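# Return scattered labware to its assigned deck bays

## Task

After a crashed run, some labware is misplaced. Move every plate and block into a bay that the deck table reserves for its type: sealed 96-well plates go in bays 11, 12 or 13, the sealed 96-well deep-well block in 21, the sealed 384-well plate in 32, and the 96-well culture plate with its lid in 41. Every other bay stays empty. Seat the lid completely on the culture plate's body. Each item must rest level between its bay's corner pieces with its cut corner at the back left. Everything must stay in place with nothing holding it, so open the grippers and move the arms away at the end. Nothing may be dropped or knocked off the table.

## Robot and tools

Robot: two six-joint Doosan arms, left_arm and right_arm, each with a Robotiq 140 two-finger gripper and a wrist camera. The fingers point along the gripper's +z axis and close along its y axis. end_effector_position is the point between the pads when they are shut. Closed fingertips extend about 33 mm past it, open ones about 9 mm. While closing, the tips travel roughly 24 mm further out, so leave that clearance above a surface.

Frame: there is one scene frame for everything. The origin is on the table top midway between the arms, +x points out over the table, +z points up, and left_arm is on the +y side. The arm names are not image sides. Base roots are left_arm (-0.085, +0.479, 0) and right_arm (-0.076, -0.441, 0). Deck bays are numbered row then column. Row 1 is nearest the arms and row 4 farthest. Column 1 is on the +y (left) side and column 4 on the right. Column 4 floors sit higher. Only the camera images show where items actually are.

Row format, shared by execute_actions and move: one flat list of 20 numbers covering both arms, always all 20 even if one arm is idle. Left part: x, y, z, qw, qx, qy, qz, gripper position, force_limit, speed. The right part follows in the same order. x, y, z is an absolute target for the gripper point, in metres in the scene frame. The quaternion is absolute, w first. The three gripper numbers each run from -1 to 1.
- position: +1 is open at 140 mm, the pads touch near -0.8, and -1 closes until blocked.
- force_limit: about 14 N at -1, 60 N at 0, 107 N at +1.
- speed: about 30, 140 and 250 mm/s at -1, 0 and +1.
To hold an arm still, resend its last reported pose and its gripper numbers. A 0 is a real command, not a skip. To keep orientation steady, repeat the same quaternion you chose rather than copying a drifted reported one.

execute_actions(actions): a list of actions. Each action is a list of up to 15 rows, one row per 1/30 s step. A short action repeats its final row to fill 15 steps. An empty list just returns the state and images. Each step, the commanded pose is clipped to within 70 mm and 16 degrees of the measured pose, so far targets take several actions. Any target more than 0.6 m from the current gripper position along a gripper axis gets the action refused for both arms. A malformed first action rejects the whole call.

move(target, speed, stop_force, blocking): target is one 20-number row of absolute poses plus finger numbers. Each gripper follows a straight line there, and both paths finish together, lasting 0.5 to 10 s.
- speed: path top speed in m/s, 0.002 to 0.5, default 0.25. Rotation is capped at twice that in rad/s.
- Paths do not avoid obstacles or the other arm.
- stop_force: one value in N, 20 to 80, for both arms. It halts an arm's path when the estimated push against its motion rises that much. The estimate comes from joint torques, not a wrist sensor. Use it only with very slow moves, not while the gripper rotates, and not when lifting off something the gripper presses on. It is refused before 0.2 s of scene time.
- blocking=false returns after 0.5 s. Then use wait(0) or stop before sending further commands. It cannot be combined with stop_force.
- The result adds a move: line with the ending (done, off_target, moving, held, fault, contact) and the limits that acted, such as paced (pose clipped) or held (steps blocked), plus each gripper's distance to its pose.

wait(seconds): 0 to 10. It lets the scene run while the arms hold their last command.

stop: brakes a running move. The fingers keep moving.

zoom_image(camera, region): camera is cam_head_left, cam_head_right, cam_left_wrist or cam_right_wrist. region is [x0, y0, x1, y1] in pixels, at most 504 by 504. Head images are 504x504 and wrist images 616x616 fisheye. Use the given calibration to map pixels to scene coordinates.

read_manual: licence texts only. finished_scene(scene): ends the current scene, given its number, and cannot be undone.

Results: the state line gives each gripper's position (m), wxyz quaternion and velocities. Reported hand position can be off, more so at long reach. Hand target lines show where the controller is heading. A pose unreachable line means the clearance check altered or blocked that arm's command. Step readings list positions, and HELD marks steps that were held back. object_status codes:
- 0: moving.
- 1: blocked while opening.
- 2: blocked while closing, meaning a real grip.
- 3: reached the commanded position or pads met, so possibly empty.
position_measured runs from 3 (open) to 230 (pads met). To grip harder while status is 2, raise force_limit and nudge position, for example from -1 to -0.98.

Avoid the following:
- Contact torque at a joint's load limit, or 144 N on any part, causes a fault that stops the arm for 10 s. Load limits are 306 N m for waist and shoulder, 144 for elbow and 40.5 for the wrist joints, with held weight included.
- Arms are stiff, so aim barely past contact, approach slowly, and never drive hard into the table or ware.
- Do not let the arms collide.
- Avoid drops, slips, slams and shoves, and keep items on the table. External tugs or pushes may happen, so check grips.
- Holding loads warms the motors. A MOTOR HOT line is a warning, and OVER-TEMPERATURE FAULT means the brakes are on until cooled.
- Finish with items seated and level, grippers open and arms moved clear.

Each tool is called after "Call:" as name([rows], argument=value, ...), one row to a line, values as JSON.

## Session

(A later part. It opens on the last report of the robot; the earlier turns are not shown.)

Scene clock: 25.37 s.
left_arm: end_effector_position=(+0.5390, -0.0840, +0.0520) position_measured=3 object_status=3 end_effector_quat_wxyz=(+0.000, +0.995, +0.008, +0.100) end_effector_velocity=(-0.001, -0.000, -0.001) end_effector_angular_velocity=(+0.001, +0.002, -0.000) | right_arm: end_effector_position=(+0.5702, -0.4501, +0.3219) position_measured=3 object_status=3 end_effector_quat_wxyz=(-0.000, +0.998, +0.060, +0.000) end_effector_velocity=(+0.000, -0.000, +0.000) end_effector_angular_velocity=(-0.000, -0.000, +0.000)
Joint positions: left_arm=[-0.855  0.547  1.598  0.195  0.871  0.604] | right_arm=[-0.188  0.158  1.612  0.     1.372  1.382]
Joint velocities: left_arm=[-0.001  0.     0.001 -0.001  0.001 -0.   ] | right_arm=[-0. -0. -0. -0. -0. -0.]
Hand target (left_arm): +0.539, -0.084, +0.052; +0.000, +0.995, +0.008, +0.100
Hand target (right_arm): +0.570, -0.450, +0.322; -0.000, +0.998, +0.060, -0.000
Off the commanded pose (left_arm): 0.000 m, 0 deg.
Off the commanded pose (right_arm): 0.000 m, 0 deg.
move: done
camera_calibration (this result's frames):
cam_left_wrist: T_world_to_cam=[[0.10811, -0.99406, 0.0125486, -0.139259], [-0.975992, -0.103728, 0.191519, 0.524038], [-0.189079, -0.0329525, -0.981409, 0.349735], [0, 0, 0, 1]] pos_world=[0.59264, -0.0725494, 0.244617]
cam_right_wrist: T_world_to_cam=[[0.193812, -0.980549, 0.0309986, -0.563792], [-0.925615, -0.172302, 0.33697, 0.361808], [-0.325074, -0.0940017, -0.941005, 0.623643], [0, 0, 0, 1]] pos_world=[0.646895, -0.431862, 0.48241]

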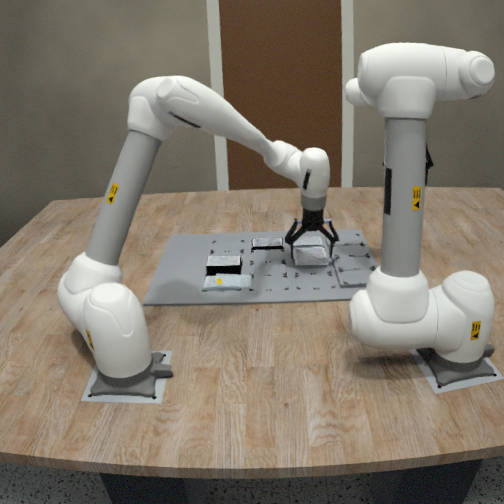

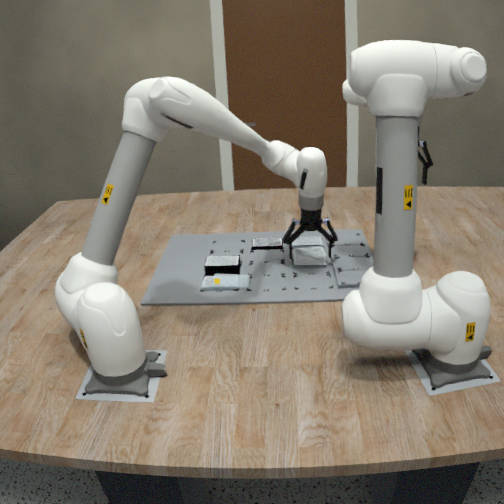

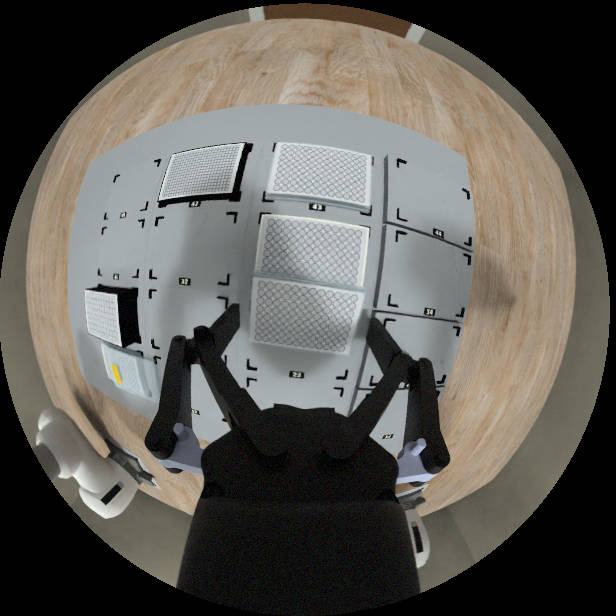

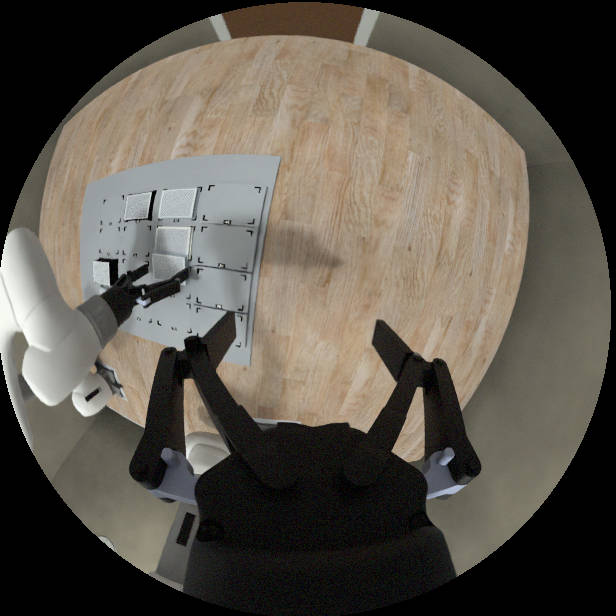

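Call:
move(target=[0.5425,-0.083,0.035,0,0.995,0.008,0.1,1,-0.3,-0.5,0.5702,-0.4501,0.3219,0,0.998,0.06,0,1,0,0], speed=0.02, stop_force=20)

Call:
zoom_image(camera="cam_left_wrist", region=[200, 250, 410, 400])

Scene clock: 26.83 s.
left_arm: end_effector_position=(+0.5425, -0.0830, +0.0350) position_measured=3 object_status=3 end_effector_quat_wxyz=(-0.000, +0.995, +0.008, +0.100) end_effector_velocity=(+0.000, +0.000, -0.000) end_effector_angular_velocity=(+0.001, -0.001, -0.001) | right_arm: end_effector_position=(+0.5702, -0.4501, +0.3219) position_measured=3 object_status=3 end_effector_quat_wxyz=(-0.000, +0.998, +0.060, +0.000) end_effector_velocity=(+0.000, -0.000, +0.000) end_effector_angular_velocity=(+0.000, -0.000, +0.000)
Joint positions: left_arm=[-0.851  0.565  1.605  0.199  0.847  0.602] | right_arm=[-0.188  0.158  1.612  0.     1.372  1.382]
Joint velocities: left_arm=[-0.    -0.     0.001  0.002 -0.001 -0.001] | right_arm=[-0. -0.  0.  0. -0. -0.]
Hand target (left_arm): +0.542, -0.083, +0.035; -0.000, +0.995, +0.008, +0.100
Hand target (right_arm): +0.570, -0.450, +0.322; -0.000, +0.998, +0.060, -0.000
Off the commanded pose (left_arm): 0.000 m, 0 deg.
Off the commanded pose (right_arm): 0.000 m, 0 deg.
move: done
camera_calibration (this result's frames):
cam_left_wrist: T_world_to_cam=[[0.108141, -0.994059, 0.0123245, -0.138425], [-0.97599, -0.103801, 0.191494, 0.530828], [-0.189077, -0.0327369, -0.981416, 0.333706], [0, 0, 0, 1]] pos_world=[0.596148, -0.0715775, 0.227561]
cam_right_wrist: T_world_to_cam=[[0.193813, -0.980549, 0.0309985, -0.563792], [-0.925615, -0.172302, 0.33697, 0.361808], [-0.325074, -0.0940017, -0.941005, 0.623643], [0, 0, 0, 1]] pos_world=[0.646895, -0.431862, 0.48241]

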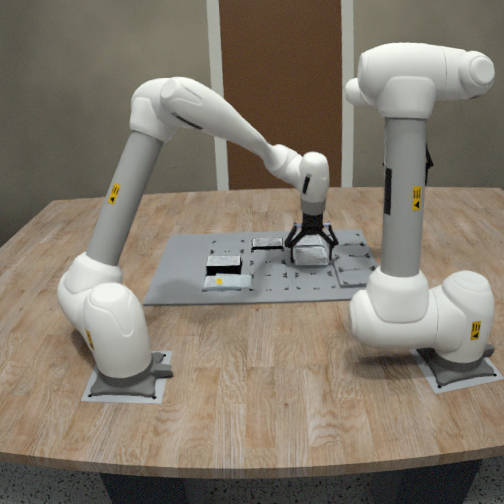

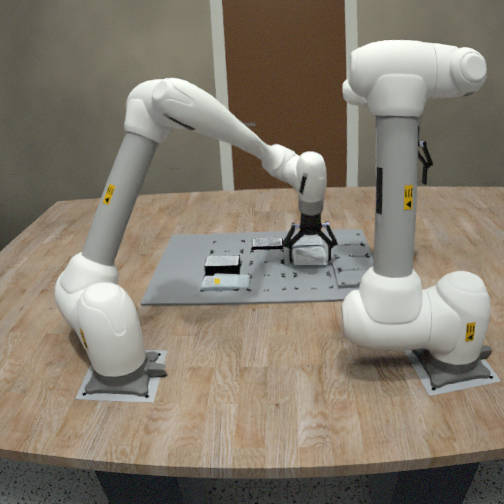

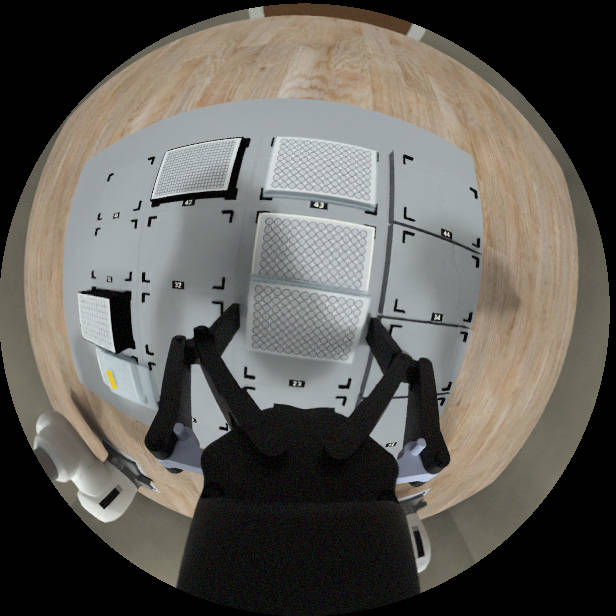

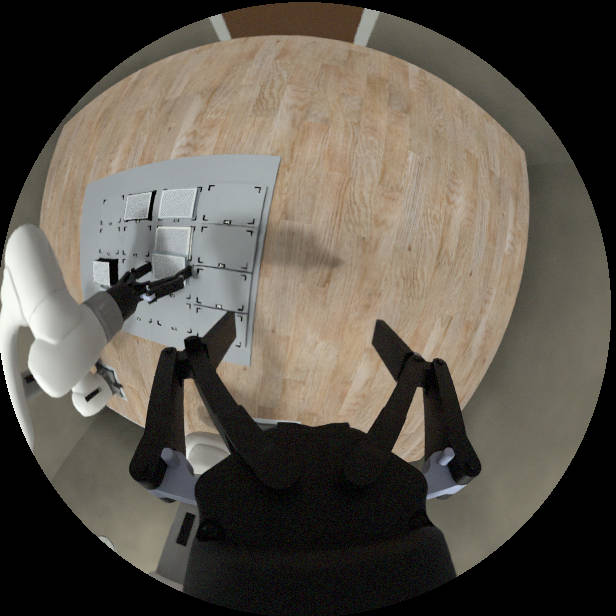

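Region (200, 250, 410, 400) of cam_left_wrist's 616x616 image, scaled by 2.400, with more detail than that image has; it fills the top 360 rows of this view, and the rest is white.

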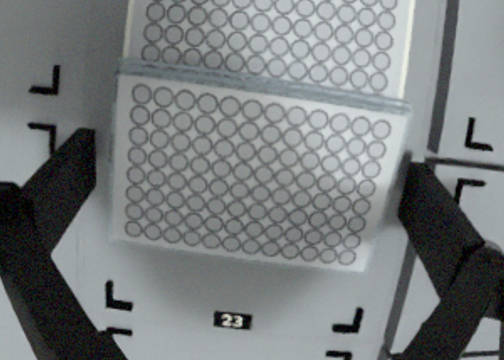

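Call:
move(target=[0.5425,-0.0825,0.033,0,0.995,0.008,0.1,1,-0.3,-0.5,0.5702,-0.4501,0.3219,0,0.998,0.06,0,1,0,0], speed=0.01)

Call:
move(target=[0.5425,-0.0825,0.033,0,0.995,0.008,0.1,-1,-0.3,-0.8,0.5702,-0.4501,0.3219,0,0.998,0.06,0,1,0,0])

Call:
move(target=[0.538,-0.0825,0.043,0,0.995,0.008,0.1,-1,-0.3,-0.8,0.5702,-0.4501,0.3219,0,0.998,0.06,0,1,0,0], speed=0.03)

Call:
move(target=[0.507,-0.084,0.034,0,1,0.008,0,-1,-0.3,-0.8,0.5702,-0.4501,0.3219,0,0.998,0.06,0,1,0,0], speed=0.04)

Call:
zoom_image(camera="cam_left_wrist", region=[220, 250, 390, 380])

Scene clock: 28.17 s.
left_arm: end_effector_position=(+0.5425, -0.0825, +0.0330) position_measured=3 object_status=3 end_effector_quat_wxyz=(-0.000, +0.995, +0.008, +0.100) end_effector_velocity=(+0.001, -0.000, +0.000) end_effector_angular_velocity=(+0.001, -0.001, -0.001) | right_arm: end_effector_position=(+0.5702, -0.4501, +0.3219) position_measured=3 object_status=3 end_effector_quat_wxyz=(-0.000, +0.998, +0.060, +0.000) end_effector_velocity=(-0.000, -0.000, +0.000) end_effector_angular_velocity=(+0.000, +0.000, -0.000)
Joint positions: left_arm=[-0.85   0.566  1.607  0.199  0.843  0.601] | right_arm=[-0.188  0.158  1.612  0.     1.372  1.382]
Joint velocities: left_arm=[-0.     0.    -0.001  0.001  0.     0.   ] | right_arm=[-0.  0. -0.  0.  0.  0.]
Hand target (left_arm): +0.542, -0.082, +0.033; -0.000, +0.995, +0.008, +0.100
Hand target (right_arm): +0.570, -0.450, +0.322; -0.000, +0.998, +0.060, -0.000
Off the commanded pose (left_arm): 0.000 m, 0 deg.
Off the commanded pose (right_arm): 0.000 m, 0 deg.
move: done
camera_calibration (this result's frames):
cam_left_wrist: T_world_to_cam=[[0.10813, -0.99406, 0.0123795, -0.137929], [-0.975996, -0.103781, 0.19147, 0.531276], [-0.189048, -0.0327861, -0.98142, 0.331791], [0, 0, 0, 1]] pos_world=[0.596162, -0.0710953, 0.225611]
cam_right_wrist: T_world_to_cam=[[0.193812, -0.980549, 0.0309988, -0.563793], [-0.925615, -0.172302, 0.33697, 0.361808], [-0.325074, -0.0940019, -0.941005, 0.623643], [0, 0, 0, 1]] pos_world=[0.646895, -0.431862, 0.48241]

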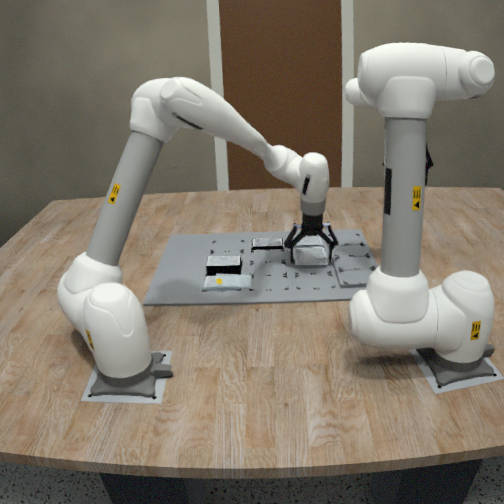

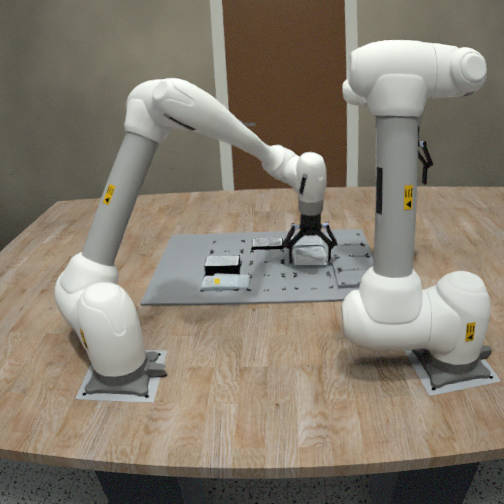

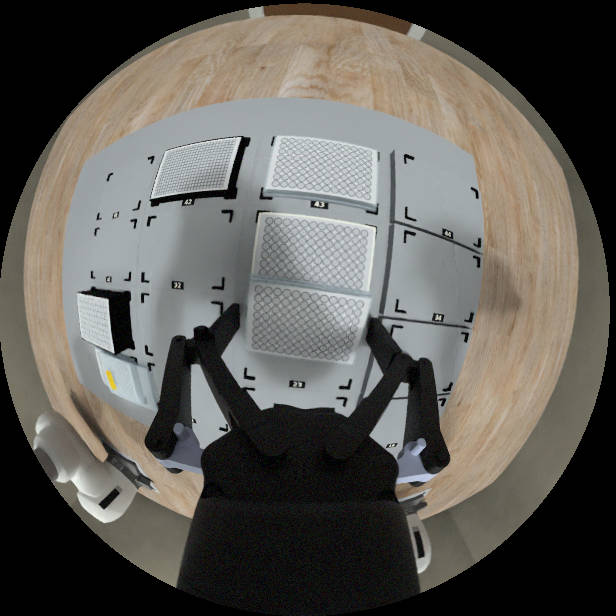

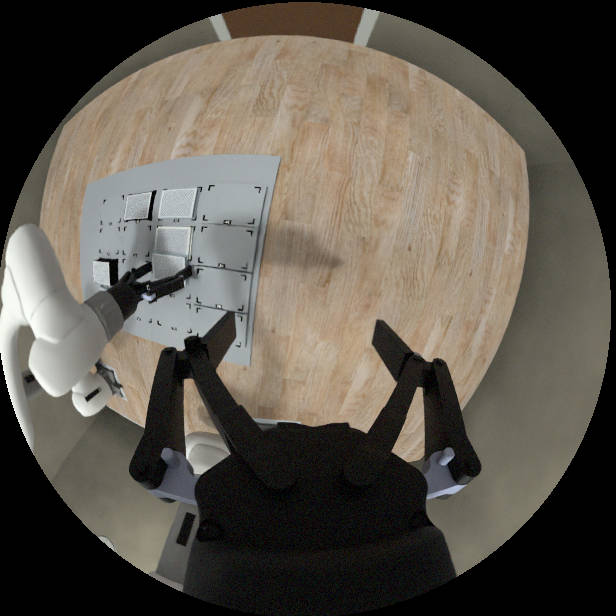

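Scene clock: 28.87 s.
left_arm: end_effector_position=(+0.5425, -0.0825, +0.0331) position_measured=32 object_status=2 end_effector_quat_wxyz=(+0.000, +0.995, +0.008, +0.100) end_effector_velocity=(-0.001, +0.001, -0.000) end_effector_angular_velocity=(+0.001, +0.001, -0.000) | right_arm: end_effector_position=(+0.5702, -0.4501, +0.3219) position_measured=3 object_status=3 end_effector_quat_wxyz=(-0.000, +0.998, +0.060, +0.000) end_effector_velocity=(-0.000, -0.001, -0.000) end_effector_angular_velocity=(+0.000, +0.001, -0.001)
Joint positions: left_arm=[-0.85   0.566  1.607  0.199  0.843  0.601] | right_arm=[-0.188  0.158  1.612  0.     1.372  1.382]
Joint velocities: left_arm=[ 0.    -0.     0.001 -0.     0.     0.001] | right_arm=[-0.001  0.     0.    -0.     0.001  0.   ]
Hand target (left_arm): +0.542, -0.082, +0.033; +0.000, +0.995, +0.008, +0.100
Hand target (right_arm): +0.570, -0.450, +0.322; -0.000, +0.998, +0.060, -0.000
Off the commanded pose (left_arm): 0.000 m, 0 deg.
Off the commanded pose (right_arm): 0.000 m, 0 deg.
move: done
camera_calibration (this result's frames):
cam_left_wrist: T_world_to_cam=[[0.108118, -0.99406, 0.0124443, -0.137933], [-0.976011, -0.103759, 0.191405, 0.531285], [-0.188976, -0.0328401, -0.981432, 0.331822], [0, 0, 0, 1]] pos_world=[0.59616, -0.071091, 0.225687]
cam_right_wrist: T_world_to_cam=[[0.193812, -0.980549, 0.0309987, -0.563793], [-0.925615, -0.172302, 0.33697, 0.361808], [-0.325074, -0.0940018, -0.941005, 0.623643], [0, 0, 0, 1]] pos_world=[0.646895, -0.431862, 0.48241]

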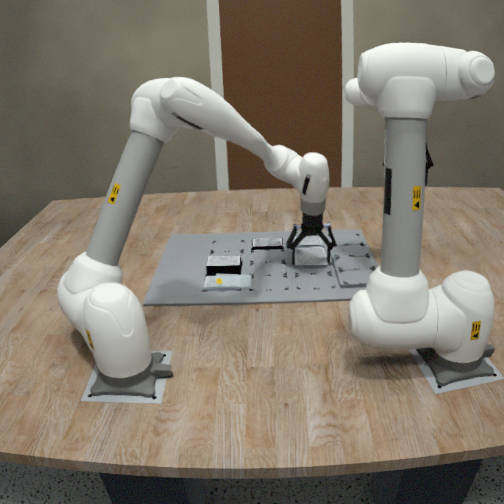

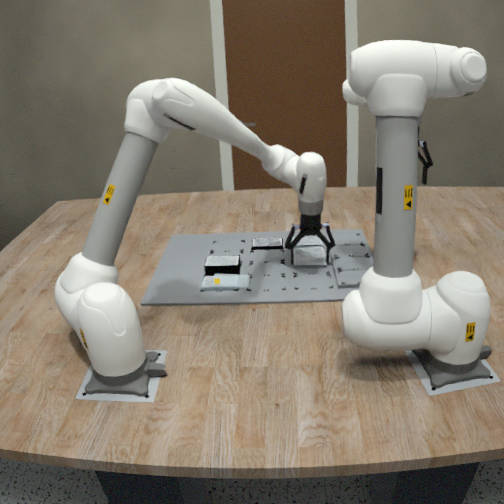

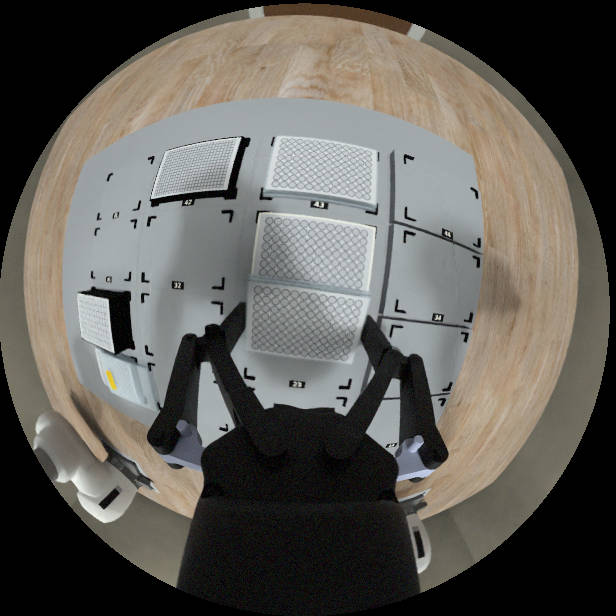

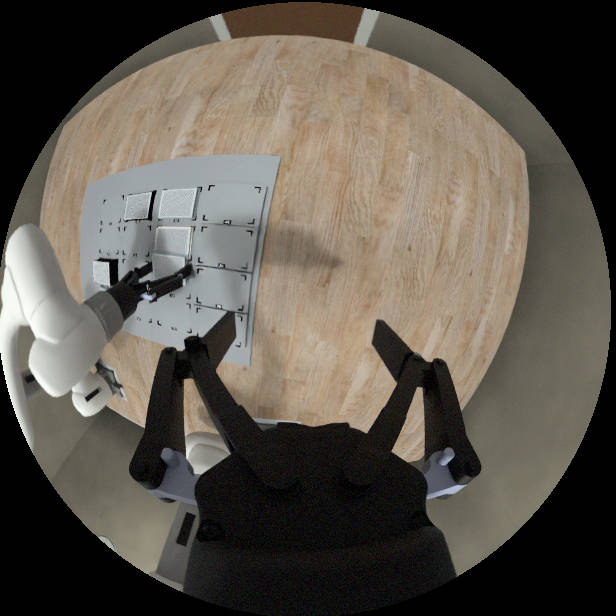

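Scene clock: 29.57 s.
left_arm: end_effector_position=(+0.5380, -0.0825, +0.0430) position_measured=33 object_status=2 end_effector_quat_wxyz=(-0.000, +0.995, +0.008, +0.100) end_effector_velocity=(+0.000, +0.000, +0.001) end_effector_angular_velocity=(+0.001, -0.001, -0.002) | right_arm: end_effector_position=(+0.5702, -0.4501, +0.3219) position_measured=3 object_status=3 end_effector_quat_wxyz=(-0.000, +0.998, +0.060, +0.000) end_effector_velocity=(+0.000, +0.000, -0.000) end_effector_angular_velocity=(-0.000, -0.001, +0.002)
Joint positions: left_arm=[-0.855  0.553  1.608  0.198  0.856  0.6  ] | right_arm=[-0.188  0.158  1.612  0.     1.372  1.382]
Joint velocities: left_arm=[-0.    -0.    -0.001  0.002  0.001  0.001] | right_arm=[ 0.001  0.     0.     0.    -0.001 -0.001]
Hand target (left_arm): +0.538, -0.083, +0.043; +0.000, +0.995, +0.008, +0.100
Hand target (right_arm): +0.570, -0.450, +0.322; -0.000, +0.998, +0.060, -0.000
Off the commanded pose (left_arm): 0.000 m, 0 deg.
Off the commanded pose (right_arm): 0.000 m, 0 deg.
move: done
camera_calibration (this result's frames):
cam_left_wrist: T_world_to_cam=[[0.10814, -0.994059, 0.0123445, -0.137555], [-0.975987, -0.103796, 0.191509, 0.524969], [-0.18909, -0.0327579, -0.981413, 0.340753], [0, 0, 0, 1]] pos_world=[0.591671, -0.0710861, 0.235581]
cam_right_wrist: T_world_to_cam=[[0.193813, -0.980549, 0.0309987, -0.563793], [-0.925615, -0.172302, 0.33697, 0.361808], [-0.325074, -0.0940018, -0.941005, 0.623643], [0, 0, 0, 1]] pos_world=[0.646895, -0.431862, 0.48241]

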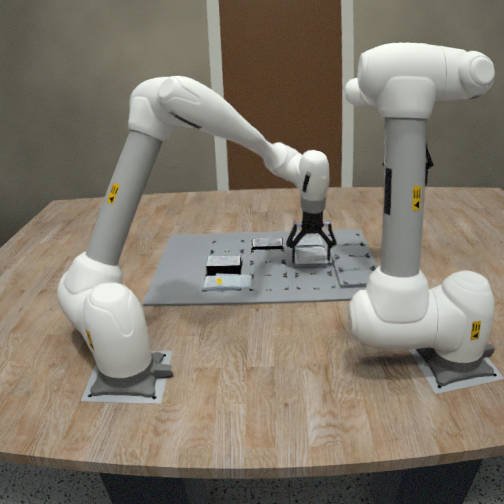

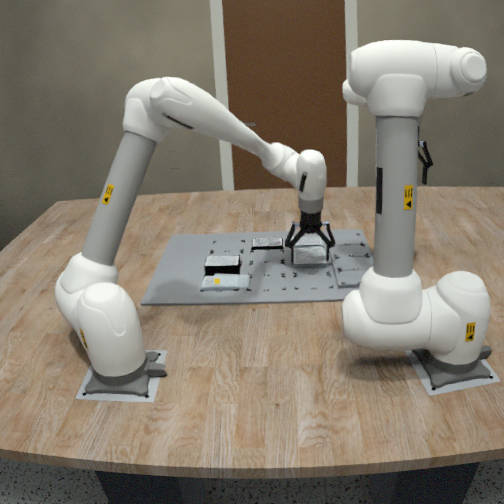

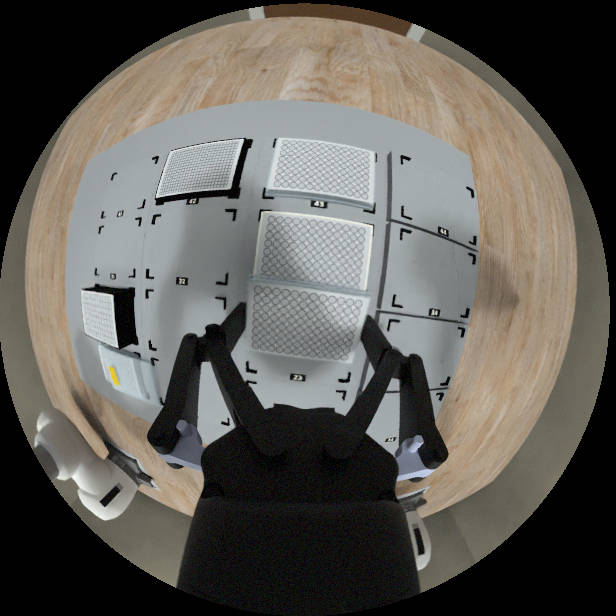

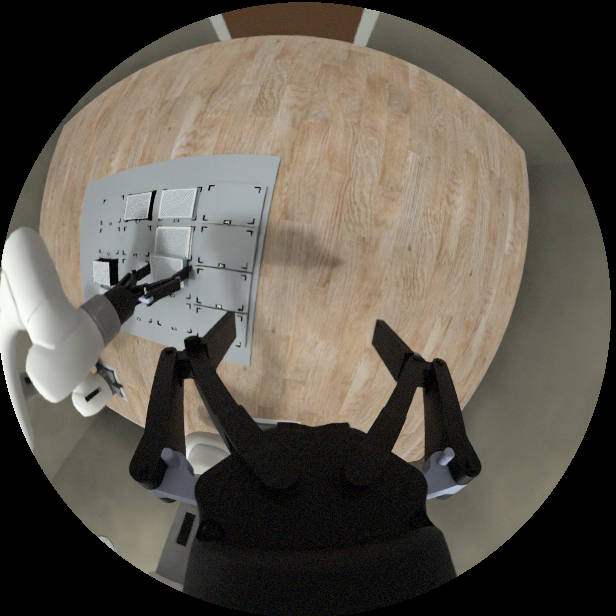

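Scene clock: 32.30 s.
left_arm: end_effector_position=(+0.5070, -0.0840, +0.0340) position_measured=33 object_status=2 end_effector_quat_wxyz=(-0.000, +1.000, +0.008, +0.000) end_effector_velocity=(-0.000, +0.000, -0.001) end_effector_angular_velocity=(+0.000, +0.002, +0.001) | right_arm: end_effector_position=(+0.5702, -0.4501, +0.3219) position_measured=3 object_status=3 end_effector_quat_wxyz=(-0.000, +0.998, +0.060, +0.000) end_effector_velocity=(+0.000, +0.000, -0.000) end_effector_angular_velocity=(-0.000, -0.000, +0.001)
Joint positions: left_arm=[-0.824  0.59   1.55   0.     1.002  0.752] | right_arm=[-0.188  0.158  1.612  0.     1.372  1.382]
Joint velocities: left_arm=[ 0.     0.001  0.001 -0.001 -0.     0.   ] | right_arm=[ 0.     0.     0.    -0.    -0.001 -0.   ]
Hand target (left_arm): +0.507, -0.084, +0.034; -0.000, +1.000, +0.008, +0.000
Hand target (right_arm): +0.570, -0.450, +0.322; -0.000, +0.998, +0.060, -0.000
Off the commanded pose (left_arm): 0.000 m, 0 deg.
Off the commanded pose (right_arm): 0.000 m, 0 deg.
move: done
camera_calibration (this result's frames):
cam_left_wrist: T_world_to_cam=[[0.108577, -0.994056, -0.00799488, -0.135108], [-0.91838, -0.103383, 0.381956, 0.460637], [-0.380512, -0.0341293, -0.924146, 0.421039], [0, 0, 0, 1]] pos_world=[0.59792, -0.0723127, 0.212079]
cam_right_wrist: T_world_to_cam=[[0.193813, -0.980549, 0.0309986, -0.563793], [-0.925615, -0.172302, 0.33697, 0.361808], [-0.325074, -0.0940018, -0.941005, 0.623643], [0, 0, 0, 1]] pos_world=[0.646895, -0.431862, 0.48241]

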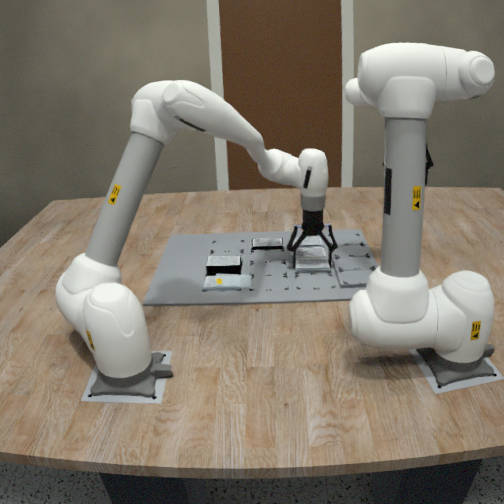

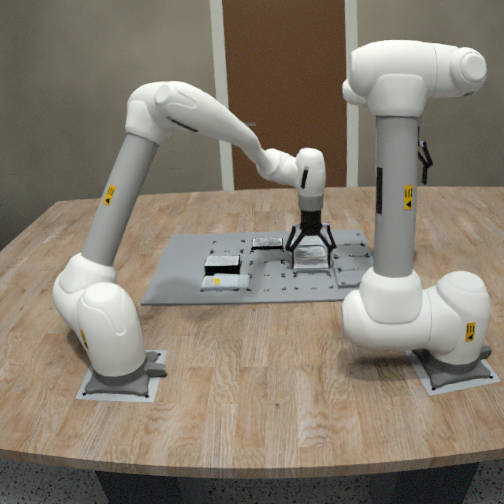

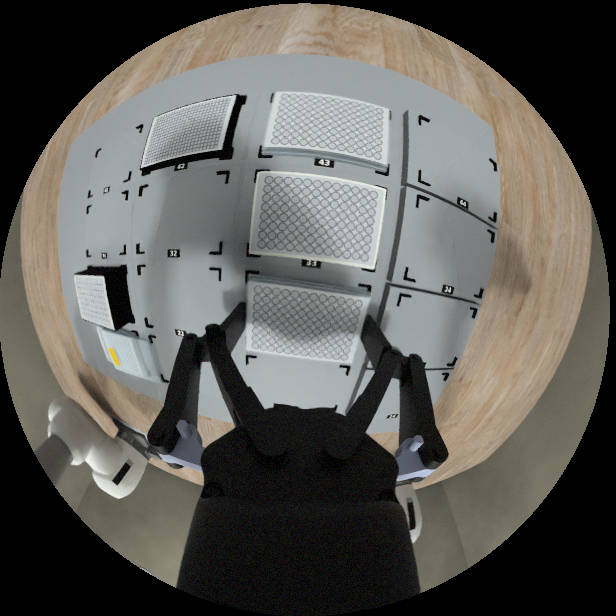

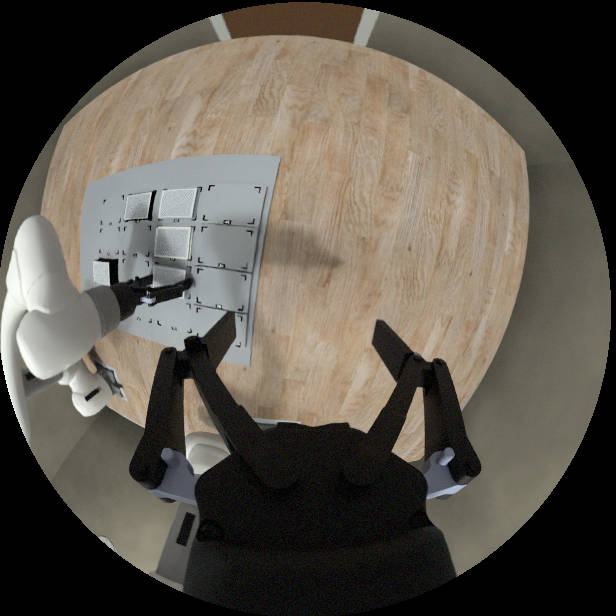

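Region (220, 250, 390, 380) of cam_left_wrist's 616x616 image, scaled by 2.965, with more detail than that image has; it fills the top 385 rows of this view, and the rest is white.

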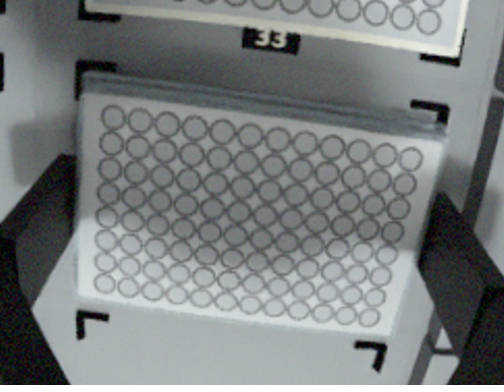

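Call:
move(target=[0.510,-0.083,0.032,0,1,0.013,0,-1,-0.3,-0.8,0.5702,-0.4501,0.3219,0,0.998,0.06,0,1,0,0], speed=0.015)

Call:
zoom_image(camera="cam_left_wrist", region=[220, 250, 390, 380])

Scene clock: 33.30 s.
left_arm: end_effector_position=(+0.5100, -0.0830, +0.0320) position_measured=33 object_status=2 end_effector_quat_wxyz=(+0.000, +1.000, +0.013, +0.000) end_effector_velocity=(+0.001, -0.000, -0.000) end_effector_angular_velocity=(-0.001, -0.001, -0.001) | right_arm: end_effector_position=(+0.5702, -0.4501, +0.3219) position_measured=3 object_status=3 end_effector_quat_wxyz=(-0.000, +0.998, +0.060, +0.000) end_effector_velocity=(+0.000, +0.000, +0.000) end_effector_angular_velocity=(+0.000, -0.000, +0.002)
Joint positions: left_arm=[-0.82   0.594  1.547 -0.     1.     0.745] | right_arm=[-0.188  0.158  1.612  0.     1.372  1.382]
Joint velocities: left_arm=[ 0.     0.001 -0.001 -0.    -0.     0.001] | right_arm=[ 0.    -0.    -0.     0.    -0.    -0.002]
Hand target (left_arm): +0.510, -0.083, +0.032; +0.000, +1.000, +0.013, +0.000
Hand target (right_arm): +0.570, -0.450, +0.322; -0.000, +0.998, +0.060, -0.000
Off the commanded pose (left_arm): 0.000 m, 0 deg.
Off the commanded pose (right_arm): 0.000 m, 0 deg.
move: done
camera_calibration (this result's frames):
cam_left_wrist: T_world_to_cam=[[0.118446, -0.99293, -0.00777626, -0.13943], [-0.917297, -0.112415, 0.382007, 0.462946], [-0.380181, -0.0381141, -0.924127, 0.419861], [0, 0, 0, 1]] pos_world=[0.600797, -0.0703989, 0.210071]
cam_right_wrist: T_world_to_cam=[[0.193812, -0.980549, 0.0309986, -0.563792], [-0.925615, -0.172302, 0.33697, 0.361808], [-0.325074, -0.0940017, -0.941005, 0.623643], [0, 0, 0, 1]] pos_world=[0.646895, -0.431862, 0.48241]

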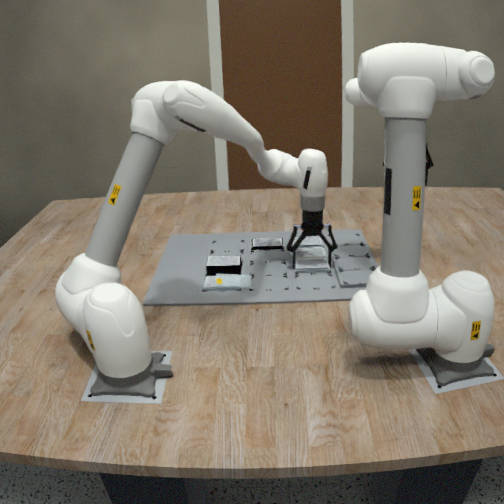

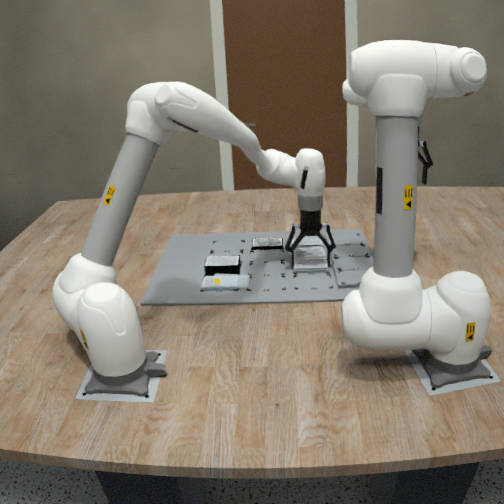

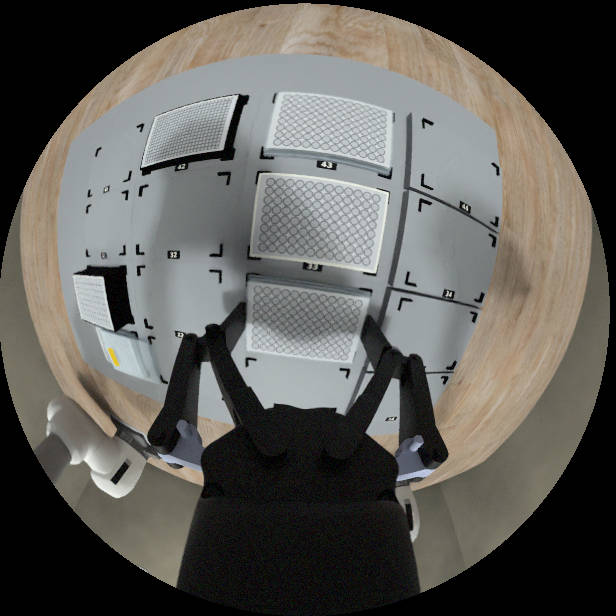

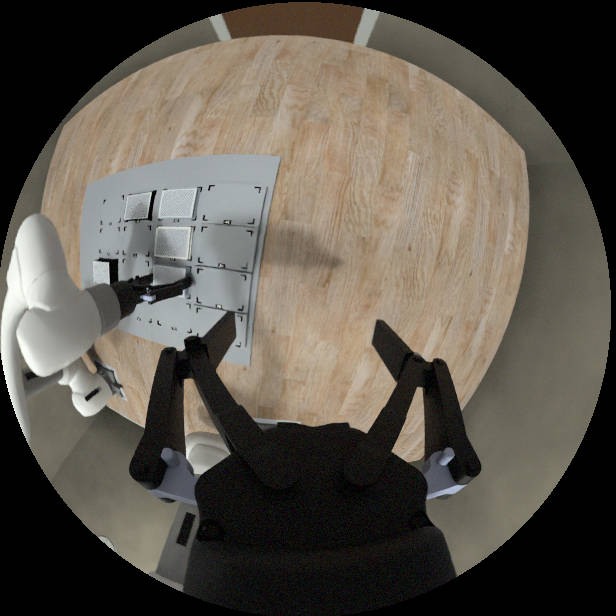

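Region (220, 250, 390, 380) of cam_left_wrist's 616x616 image, scaled by 2.965, with more detail than that image has; it fills the top 385 rows of this view, and the rest is white.

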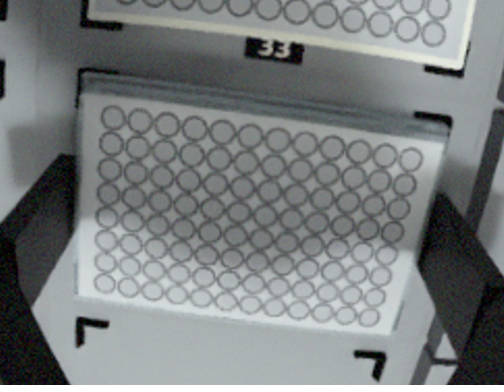

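Call:
move(target=[0.509,-0.083,0.0315,0,1,0.017,0,-1,-0.3,-0.8,0.5702,-0.4501,0.3219,0,0.998,0.06,0,1,0,0], speed=0.015)

Call:
zoom_image(camera="cam_left_wrist", region=[220, 250, 390, 380])

Call:
move(target=[0.509,-0.083,0.02,0,1,0.017,0,-1,-0.3,-0.8,0.5702,-0.4501,0.3219,0,0.998,0.06,0,1,0,0], speed=0.005, stop_force=20)

Call:
zoom_image(camera="cam_left_wrist", region=[220, 250, 390, 380])

Scene clock: 34.33 s.
left_arm: end_effector_position=(+0.5090, -0.0830, +0.0315) position_measured=33 object_status=2 end_effector_quat_wxyz=(-0.000, +1.000, +0.017, -0.000) end_effector_velocity=(+0.000, -0.000, +0.000) end_effector_angular_velocity=(-0.000, -0.001, +0.000) | right_arm: end_effector_position=(+0.5702, -0.4501, +0.3219) position_measured=3 object_status=3 end_effector_quat_wxyz=(-0.000, +0.998, +0.060, +0.000) end_effector_velocity=(+0.000, -0.000, +0.000) end_effector_angular_velocity=(-0.001, -0.001, +0.002)
Joint positions: left_arm=[-0.821  0.593  1.549 -0.     0.999  0.736] | right_arm=[-0.188  0.158  1.612  0.     1.372  1.382]
Joint velocities: left_arm=[ 0. -0. -0.  0.  0. -0.] | right_arm=[-0.    -0.    -0.    -0.001 -0.001 -0.002]
Hand target (left_arm): +0.509, -0.083, +0.032; -0.000, +1.000, +0.017, +0.000
Hand target (right_arm): +0.570, -0.450, +0.322; -0.000, +0.998, +0.060, -0.000
Off the commanded pose (left_arm): 0.000 m, 0 deg.
Off the commanded pose (right_arm): 0.000 m, 0 deg.
move: done
camera_calibration (this result's frames):
cam_left_wrist: T_world_to_cam=[[0.126422, -0.991946, -0.00780728, -0.143277], [-0.916341, -0.119793, 0.382058, 0.461135], [-0.379916, -0.0411462, -0.924105, 0.418593], [0, 0, 0, 1]] pos_world=[0.5997, -0.0696584, 0.209525]
cam_right_wrist: T_world_to_cam=[[0.193812, -0.980549, 0.0309986, -0.563792], [-0.925615, -0.172302, 0.33697, 0.361808], [-0.325074, -0.0940017, -0.941005, 0.623643], [0, 0, 0, 1]] pos_world=[0.646895, -0.431862, 0.48241]

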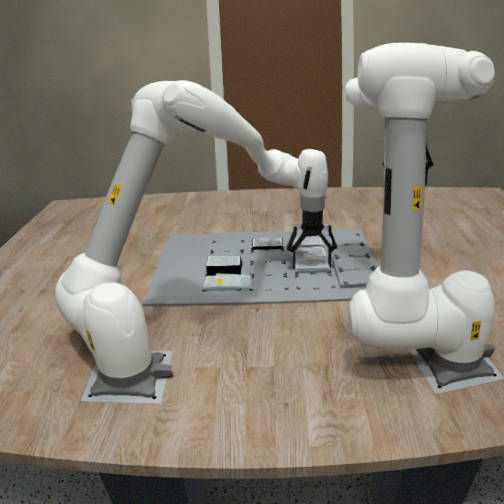

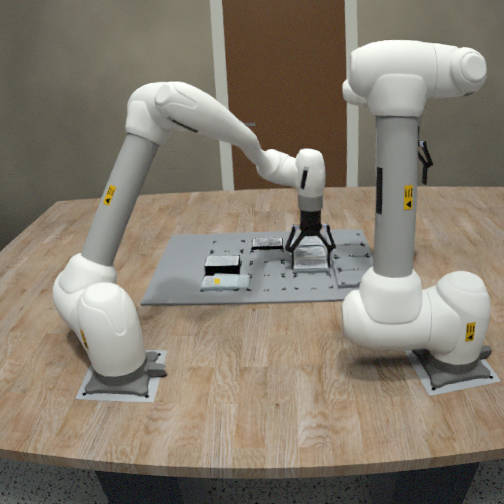

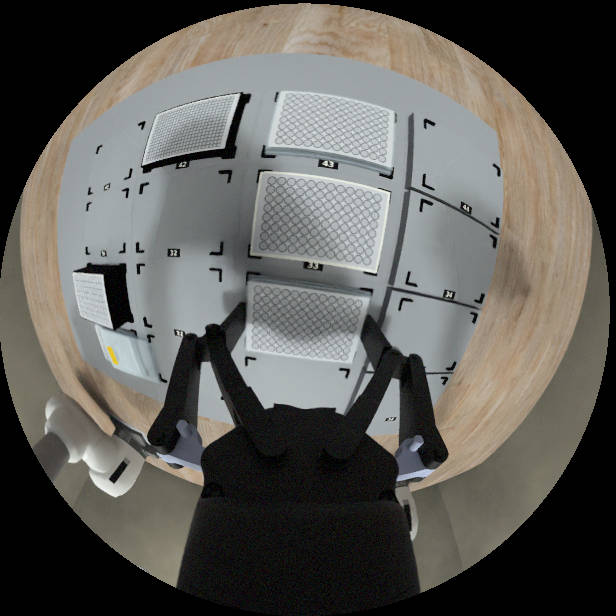

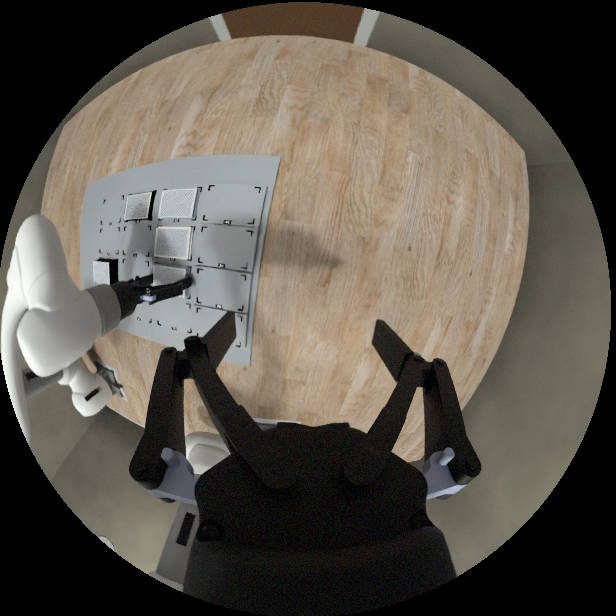

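Region (220, 250, 390, 380) of cam_left_wrist's 616x616 image, scaled by 2.965, with more detail than that image has; it fills the top 385 rows of this view, and the rest is white.

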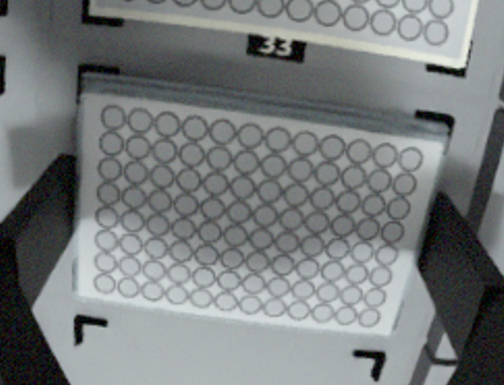

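Scene clock: 35.63 s.
left_arm: end_effector_position=(+0.5089, -0.0830, +0.0264) position_measured=33 object_status=2 end_effector_quat_wxyz=(-0.000, +1.000, +0.017, -0.000) end_effector_velocity=(+0.001, +0.000, +0.000) end_effector_angular_velocity=(+0.002, +0.001, +0.000) | right_arm: end_effector_position=(+0.5702, -0.4501, +0.3219) position_measured=3 object_status=3 end_effector_quat_wxyz=(-0.000, +0.998, +0.060, +0.000) end_effector_velocity=(-0.000, +0.000, +0.000) end_effector_angular_velocity=(+0.000, +0.001, +0.001)
Joint positions: left_arm=[-0.821  0.598  1.553 -0.     0.991  0.736] | right_arm=[-0.188  0.158  1.612  0.     1.372  1.382]
Joint velocities: left_arm=[ 0.001  0.001 -0.002  0.001  0.003 -0.   ] | right_arm=[ 0.    -0.     0.     0.     0.001 -0.   ]
Hand target (left_arm): +0.509, -0.083, +0.027; +0.000, +1.000, +0.017, +0.000
Hand target (right_arm): +0.570, -0.450, +0.322; -0.000, +0.998, +0.060, -0.000
Off the commanded pose (left_arm): 0.006 m, 0 deg.
Off the commanded pose (right_arm): 0.000 m, 0 deg.
move: contact (left_arm)
camera_calibration (this result's frames):
cam_left_wrist: T_world_to_cam=[[0.12638, -0.991951, -0.00784653, -0.143315], [-0.916308, -0.119765, 0.382146, 0.462955], [-0.38001, -0.0411057, -0.924069, 0.413937], [0, 0, 0, 1]] pos_world=[0.599621, -0.0697004, 0.204465]
cam_right_wrist: T_world_to_cam=[[0.193812, -0.980549, 0.0309986, -0.563792], [-0.925615, -0.172301, 0.33697, 0.361808], [-0.325074, -0.0940017, -0.941005, 0.623643], [0, 0, 0, 1]] pos_world=[0.646895, -0.431862, 0.48241]

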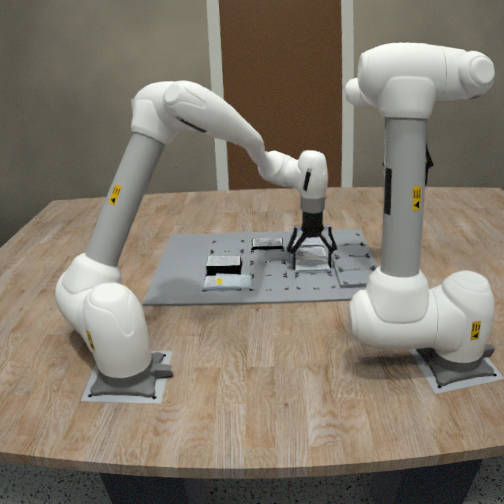

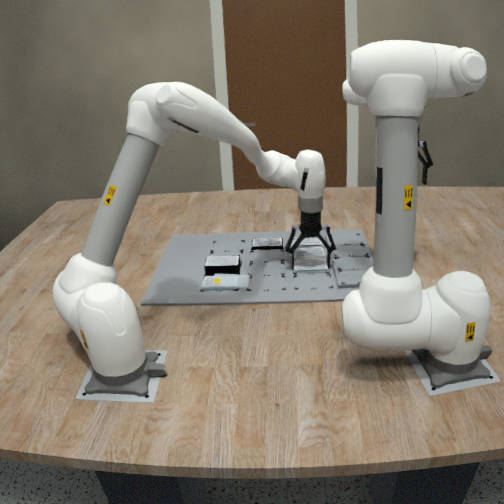

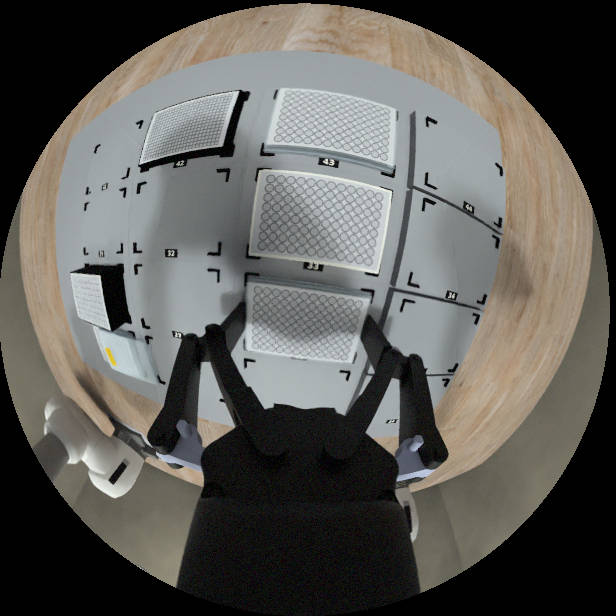

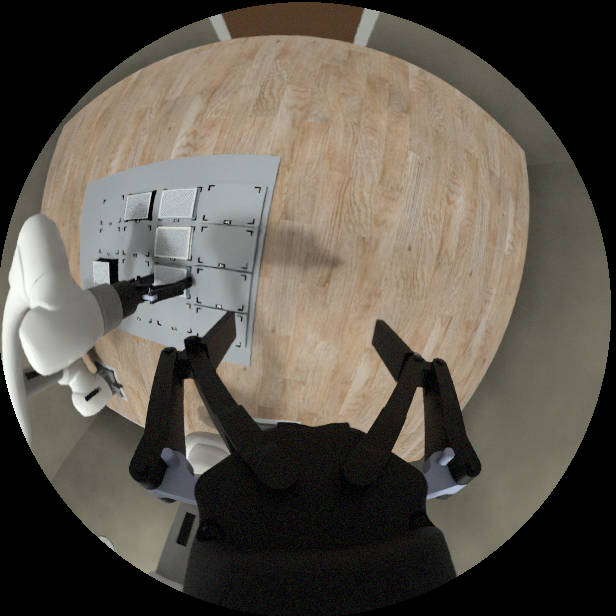

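Region (220, 250, 390, 380) of cam_left_wrist's 616x616 image, scaled by 2.965, with more detail than that image has; it fills the top 385 rows of this view, and the rest is white.

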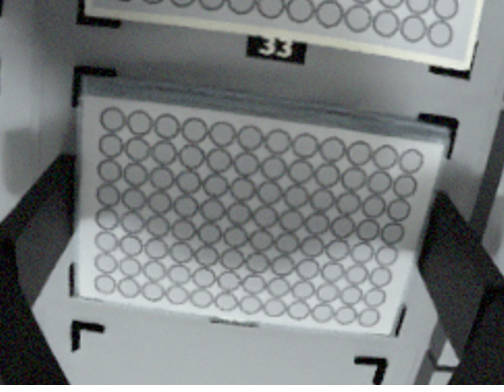

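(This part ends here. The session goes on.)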